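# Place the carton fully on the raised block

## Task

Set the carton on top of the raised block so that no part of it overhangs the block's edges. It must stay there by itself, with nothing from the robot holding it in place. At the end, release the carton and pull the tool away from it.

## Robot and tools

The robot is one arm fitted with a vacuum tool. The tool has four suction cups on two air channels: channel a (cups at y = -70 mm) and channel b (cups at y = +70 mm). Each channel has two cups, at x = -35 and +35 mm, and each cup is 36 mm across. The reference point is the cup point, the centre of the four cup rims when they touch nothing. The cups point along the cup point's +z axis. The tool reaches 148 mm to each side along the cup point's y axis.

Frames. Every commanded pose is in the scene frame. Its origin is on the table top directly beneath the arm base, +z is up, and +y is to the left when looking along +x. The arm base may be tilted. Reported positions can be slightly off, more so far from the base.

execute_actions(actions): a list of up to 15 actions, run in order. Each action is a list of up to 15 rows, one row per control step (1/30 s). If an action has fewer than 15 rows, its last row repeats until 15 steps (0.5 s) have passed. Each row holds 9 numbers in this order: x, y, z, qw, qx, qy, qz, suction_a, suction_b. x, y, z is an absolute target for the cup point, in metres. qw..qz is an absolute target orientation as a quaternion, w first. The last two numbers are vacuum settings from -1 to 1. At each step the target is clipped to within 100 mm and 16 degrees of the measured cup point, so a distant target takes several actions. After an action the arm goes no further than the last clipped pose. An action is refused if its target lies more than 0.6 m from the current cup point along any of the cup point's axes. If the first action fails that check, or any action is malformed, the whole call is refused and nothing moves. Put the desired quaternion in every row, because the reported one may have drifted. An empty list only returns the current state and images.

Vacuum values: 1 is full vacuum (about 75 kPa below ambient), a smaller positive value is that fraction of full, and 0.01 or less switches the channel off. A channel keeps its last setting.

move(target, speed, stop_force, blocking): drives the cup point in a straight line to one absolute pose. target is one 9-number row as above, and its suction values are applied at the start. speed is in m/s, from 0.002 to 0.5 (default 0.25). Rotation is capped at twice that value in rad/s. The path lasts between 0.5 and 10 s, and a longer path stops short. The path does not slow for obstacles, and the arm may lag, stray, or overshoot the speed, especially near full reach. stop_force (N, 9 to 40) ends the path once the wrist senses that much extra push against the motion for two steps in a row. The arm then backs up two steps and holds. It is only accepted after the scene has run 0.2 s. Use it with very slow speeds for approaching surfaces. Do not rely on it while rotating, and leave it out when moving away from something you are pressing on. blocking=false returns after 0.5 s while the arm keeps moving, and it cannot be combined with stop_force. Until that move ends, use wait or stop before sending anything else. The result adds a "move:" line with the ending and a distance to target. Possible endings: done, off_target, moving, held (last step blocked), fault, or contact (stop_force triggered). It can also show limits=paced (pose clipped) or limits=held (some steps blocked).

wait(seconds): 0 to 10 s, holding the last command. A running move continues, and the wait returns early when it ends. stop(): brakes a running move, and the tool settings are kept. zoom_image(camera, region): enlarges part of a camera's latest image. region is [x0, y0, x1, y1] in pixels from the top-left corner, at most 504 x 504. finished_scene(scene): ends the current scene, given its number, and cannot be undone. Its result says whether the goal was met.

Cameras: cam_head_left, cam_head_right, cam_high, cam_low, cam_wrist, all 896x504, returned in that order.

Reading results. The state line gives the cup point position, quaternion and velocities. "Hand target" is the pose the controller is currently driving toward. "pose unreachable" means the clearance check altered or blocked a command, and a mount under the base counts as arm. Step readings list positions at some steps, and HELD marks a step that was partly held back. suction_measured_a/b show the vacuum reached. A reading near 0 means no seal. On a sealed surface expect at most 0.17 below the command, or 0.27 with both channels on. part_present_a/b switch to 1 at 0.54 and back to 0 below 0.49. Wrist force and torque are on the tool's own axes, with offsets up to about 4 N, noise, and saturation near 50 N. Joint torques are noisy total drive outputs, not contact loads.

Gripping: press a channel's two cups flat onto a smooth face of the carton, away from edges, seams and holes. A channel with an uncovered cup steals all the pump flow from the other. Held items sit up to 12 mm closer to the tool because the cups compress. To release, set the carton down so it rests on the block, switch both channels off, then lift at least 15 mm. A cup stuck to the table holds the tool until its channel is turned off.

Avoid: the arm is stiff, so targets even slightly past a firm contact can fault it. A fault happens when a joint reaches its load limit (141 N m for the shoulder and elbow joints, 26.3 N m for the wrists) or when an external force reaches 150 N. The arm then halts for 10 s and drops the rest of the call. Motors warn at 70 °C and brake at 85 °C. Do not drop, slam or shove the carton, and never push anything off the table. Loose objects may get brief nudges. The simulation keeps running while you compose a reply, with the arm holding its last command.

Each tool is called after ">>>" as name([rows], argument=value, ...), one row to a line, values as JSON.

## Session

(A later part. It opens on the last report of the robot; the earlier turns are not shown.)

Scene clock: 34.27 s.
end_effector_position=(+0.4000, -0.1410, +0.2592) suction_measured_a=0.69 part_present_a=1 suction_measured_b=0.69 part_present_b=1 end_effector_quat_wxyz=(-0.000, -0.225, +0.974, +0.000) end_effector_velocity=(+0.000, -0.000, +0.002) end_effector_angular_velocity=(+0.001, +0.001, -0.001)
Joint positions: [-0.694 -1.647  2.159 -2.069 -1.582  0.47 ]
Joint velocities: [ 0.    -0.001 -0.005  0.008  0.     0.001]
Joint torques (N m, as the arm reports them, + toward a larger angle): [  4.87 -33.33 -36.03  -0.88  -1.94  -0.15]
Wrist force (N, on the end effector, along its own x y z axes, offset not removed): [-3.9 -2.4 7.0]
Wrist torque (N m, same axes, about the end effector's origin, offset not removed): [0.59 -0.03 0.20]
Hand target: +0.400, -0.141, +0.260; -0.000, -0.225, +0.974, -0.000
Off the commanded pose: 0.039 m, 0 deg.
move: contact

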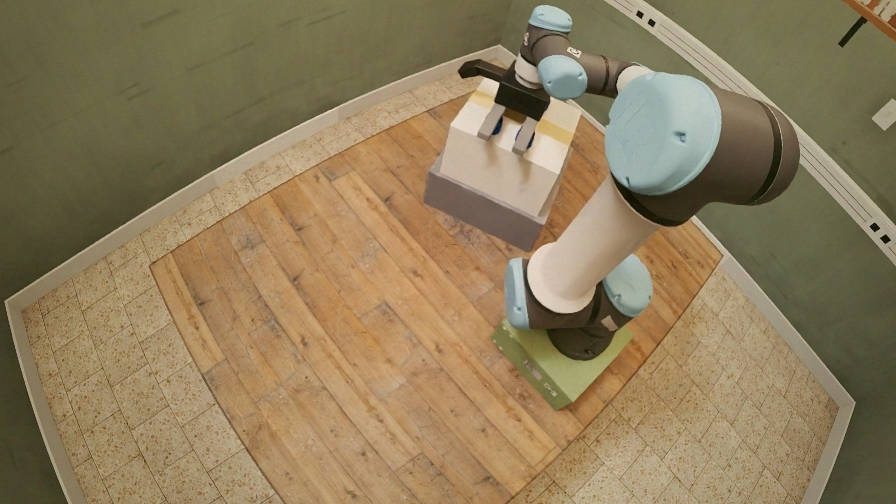

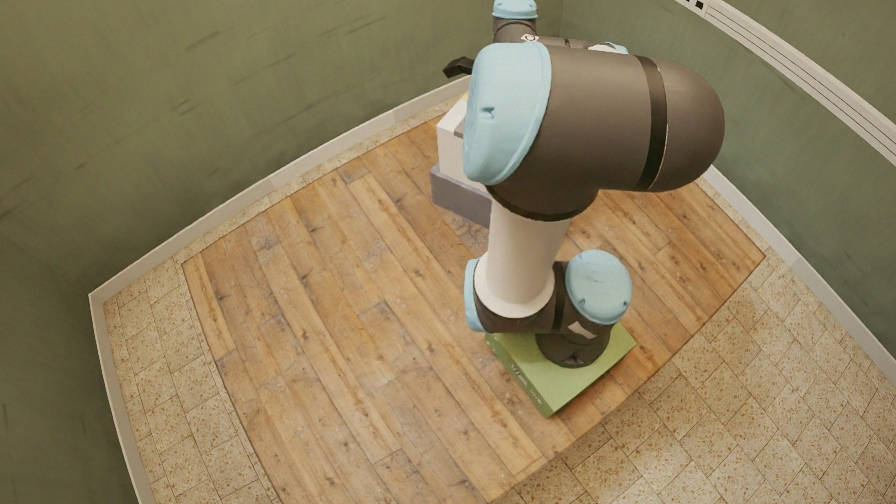

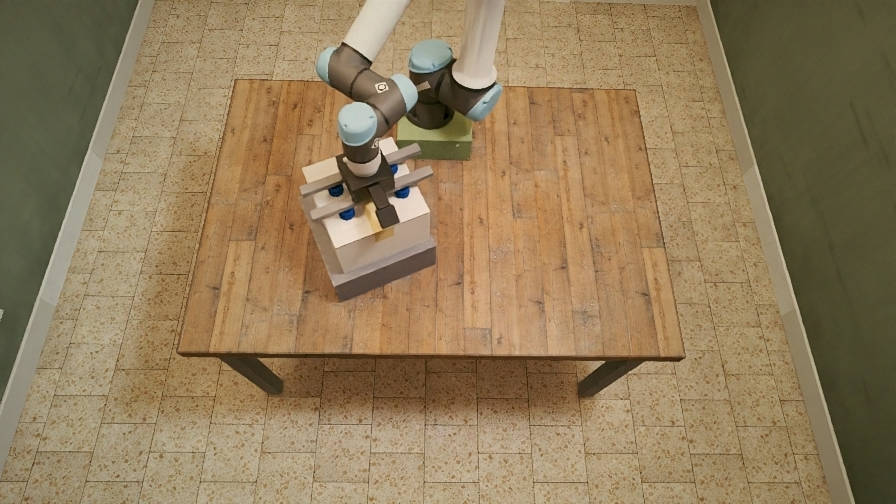

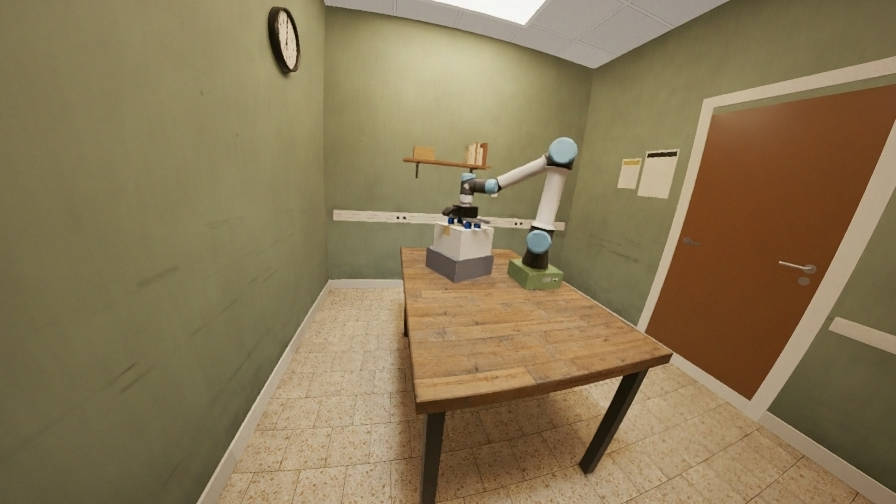

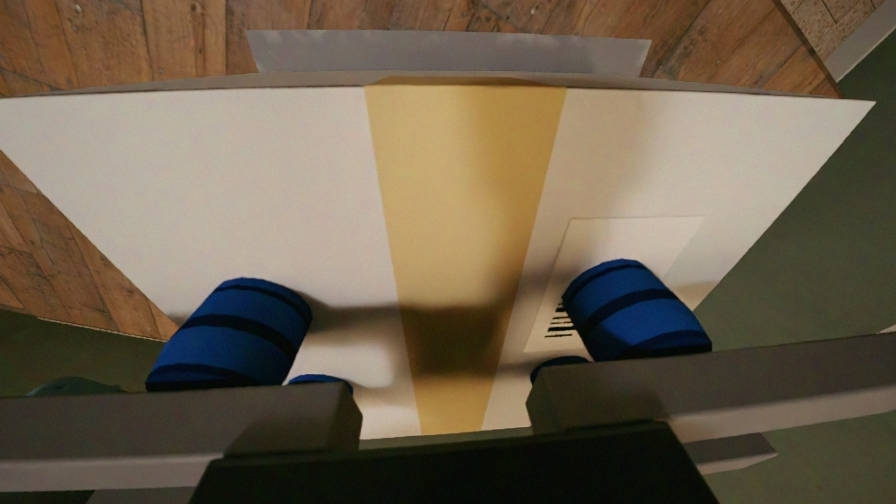

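>>> execute_actions([
  [[0.40,-0.141,0.26,0,-0.225,0.974,0,0,0]],
  [[0.40,-0.141,0.26,0,-0.225,0.974,0,0,0]],
])

>>> move(target=[0.40,-0.141,0.40,0,-0.225,0.974,0,0,0], speed=0.15)

>>> zoom_image(camera="cam_high", region=[250,100,530,320])

>>> zoom_image(camera="cam_head_left", region=[400,50,640,270])

Scene clock: 36.20 s.
end_effector_position=(+0.4000, -0.1410, +0.2600) suction_measured_a=0.01 part_present_a=0 suction_measured_b=0.01 part_present_b=0 end_effector_quat_wxyz=(+0.000, -0.225, +0.974, -0.000) end_effector_velocity=(+0.001, -0.000, +0.001) end_effector_angular_velocity=(-0.001, -0.002, -0.000)
Joint positions: [-0.694 -1.649  2.157 -2.067 -1.582  0.47 ]
Joint velocities: [-0.    -0.    -0.001 -0.001  0.    -0.   ]
Joint torques (N m, as the arm reports them, + toward a larger angle): [-12.18  13.05   6.73   3.9    2.21  -2.05]
Wrist force (N, on the end effector, along its own x y z axes, offset not removed): [-5.2 5.8 -50.0]
Wrist torque (N m, same axes, about the end effector's origin, offset not removed): [0.45 0.48 0.15]
Hand target: +0.400, -0.141, +0.260; -0.000, -0.225, +0.974, -0.000
Off the commanded pose: 0.000 m, 0 deg.
Step readings (end_effector_position; steps 1 to 15: 1st action; 16 to 30: 2nd action):
0: (+0.4000, -0.1410, +0.2595)
1: (+0.4000, -0.1410, +0.2596)
2: (+0.4002, -0.1411, +0.2600)
4: (+0.4003, -0.1412, +0.2603)
8: (+0.4001, -0.1410, +0.2602)
15: (+0.4000, -0.1410, +0.2602)
16: (+0.4000, -0.1410, +0.2602)
17: (+0.4000, -0.1410, +0.2602)
19: (+0.4000, -0.1410, +0.2601)
23: (+0.4000, -0.1410, +0.2601)
30: end_effector_position above

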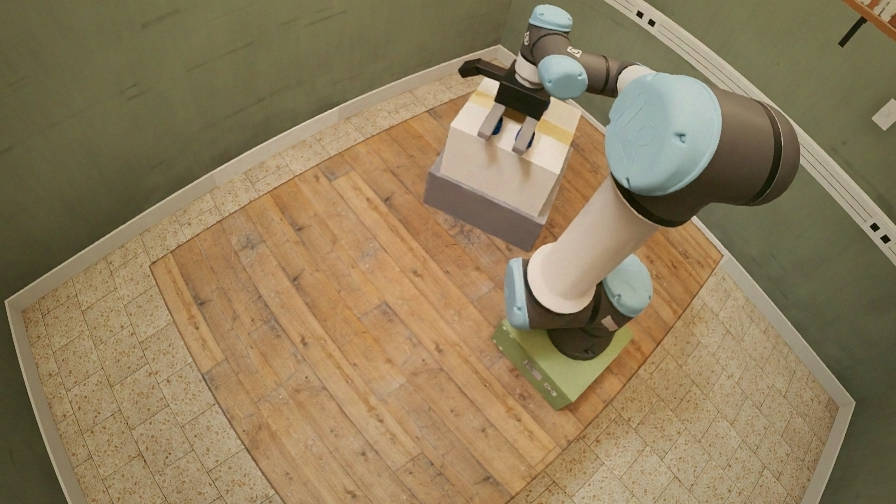

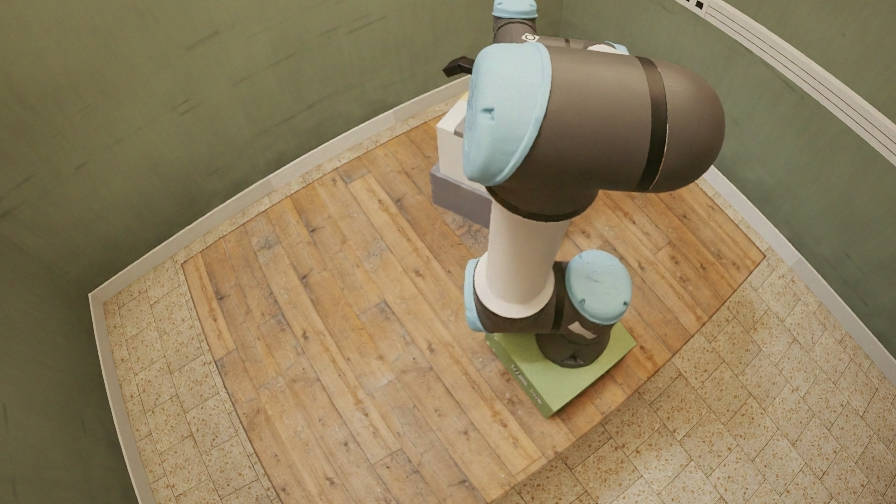

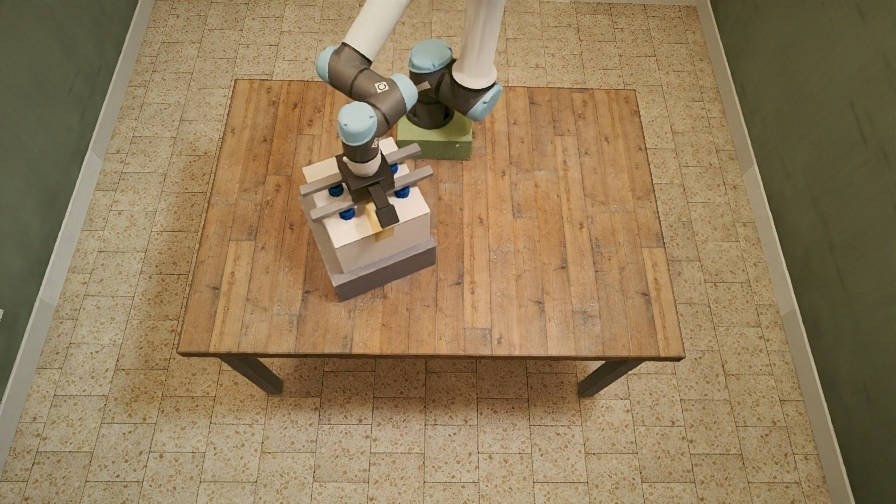

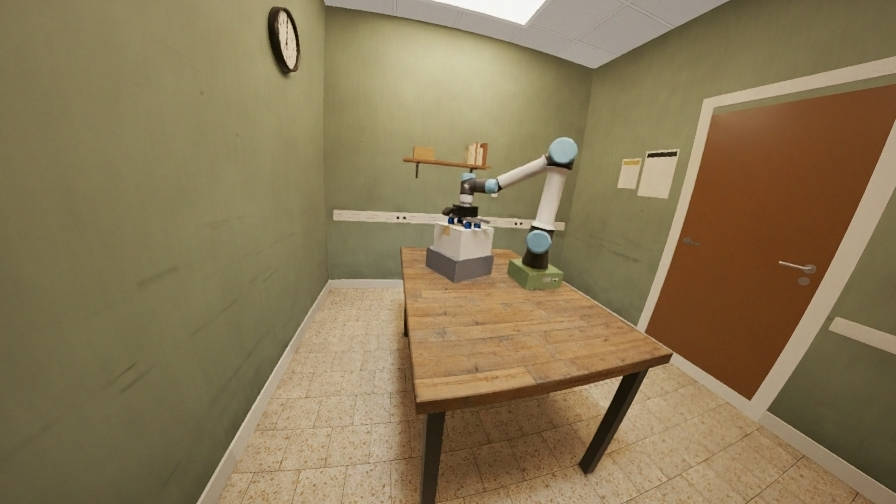

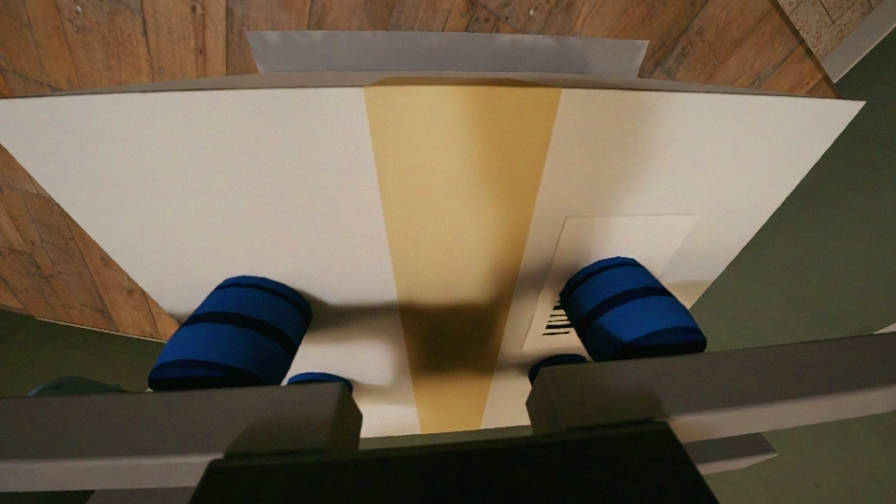

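Scene clock: 37.63 s.
end_effector_position=(+0.4000, -0.1410, +0.4000) suction_measured_a=0.01 part_present_a=0 suction_measured_b=0.01 part_present_b=0 end_effector_quat_wxyz=(+0.000, -0.225, +0.974, -0.000) end_effector_velocity=(+0.000, -0.000, +0.002) end_effector_angular_velocity=(-0.001, +0.000, +0.001)
Joint positions: [-0.69  -1.755  1.87  -1.674 -1.582  0.473]
Joint velocities: [ 0.    -0.    -0.005  0.005 -0.001 -0.001]
Joint torques (N m, as the arm reports them, + toward a larger angle): [ 13.91 -19.01 -36.98  -1.97   0.48   1.69]
Wrist force (N, on the end effector, along its own x y z axes, offset not removed): [-6.3 -1.0 3.5]
Wrist torque (N m, same axes, about the end effector's origin, offset not removed): [0.10 0.80 0.10]
Hand target: +0.400, -0.141, +0.400; -0.000, -0.225, +0.974, -0.000
Off the commanded pose: 0.000 m, 0 deg.
move: done

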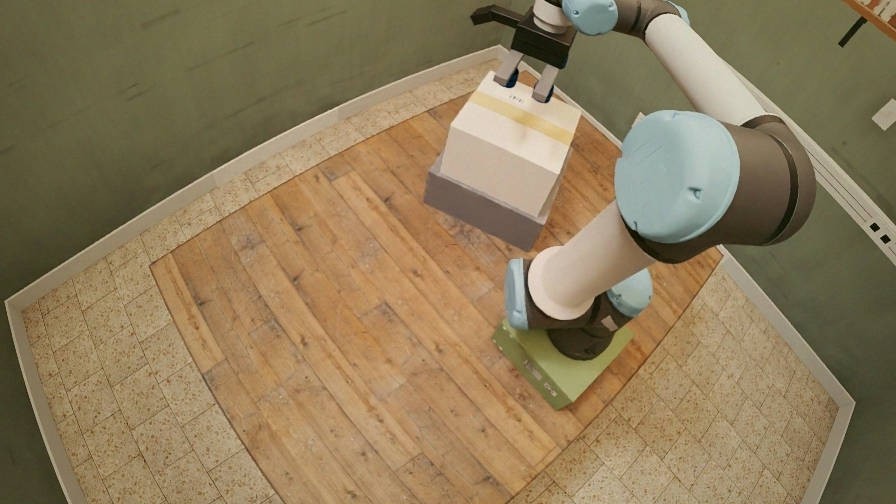

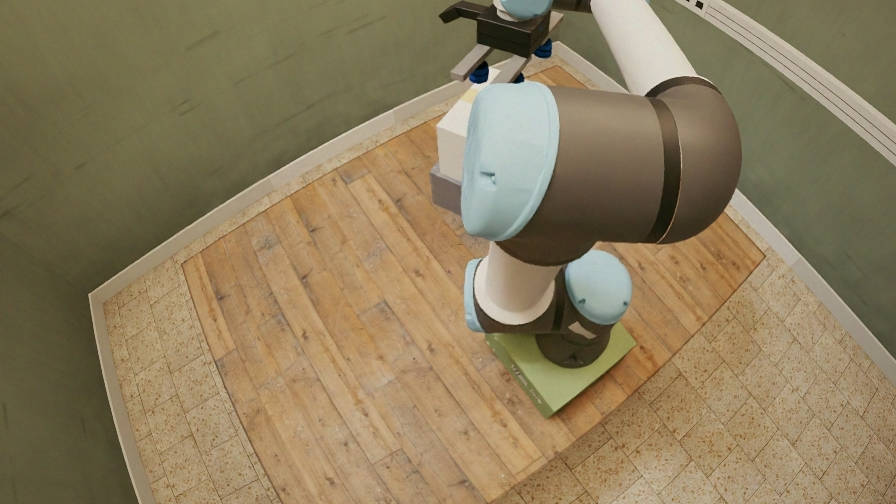

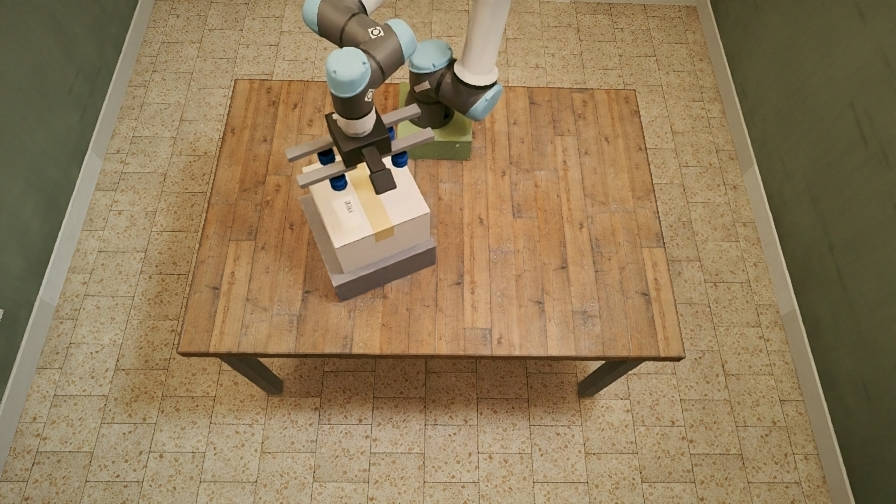

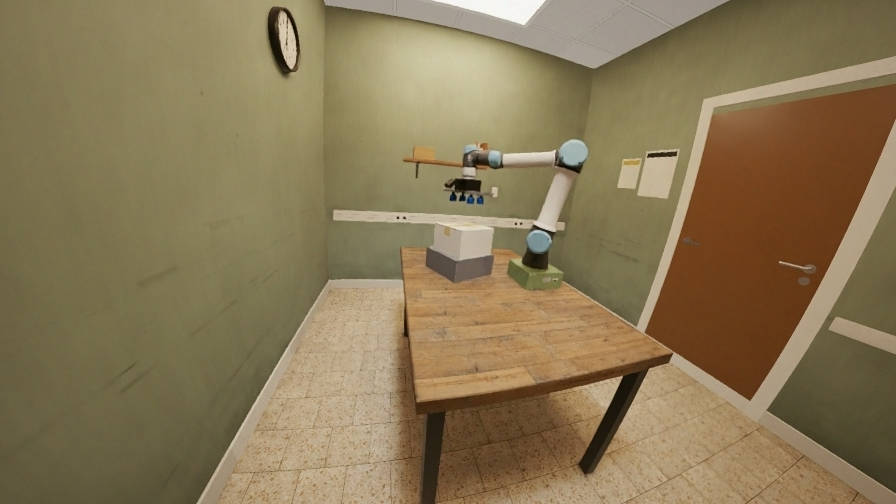

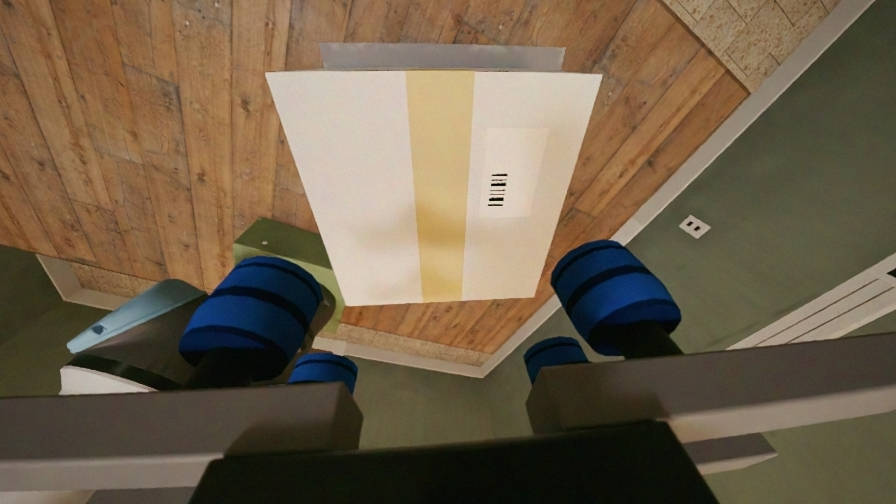

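Region (250, 100, 530, 320) of cam_high's 896x504 image, scaled by 1.800, with more detail than that image has; it fills the top 396 rows of this view, and the rest is white.

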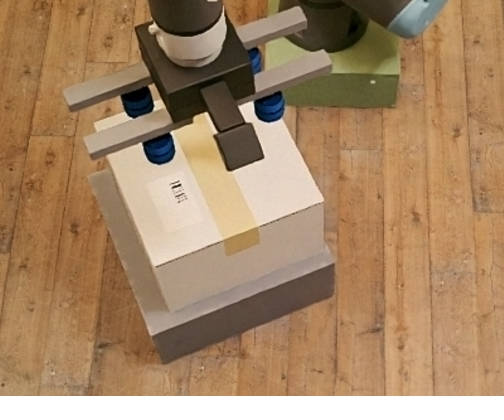

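Region (400, 50, 640, 270) of cam_head_left's 896x504 image, scaled by 2.100, with more detail than that image has; it fills the top 462 rows of this view, and the rest is white.

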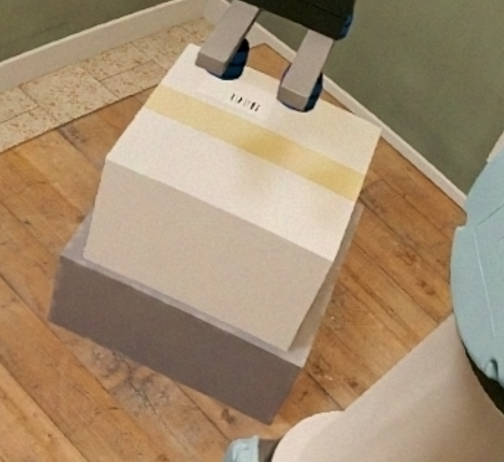

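>>> finished_scene(scene=1)

The scene is finished: the task was done.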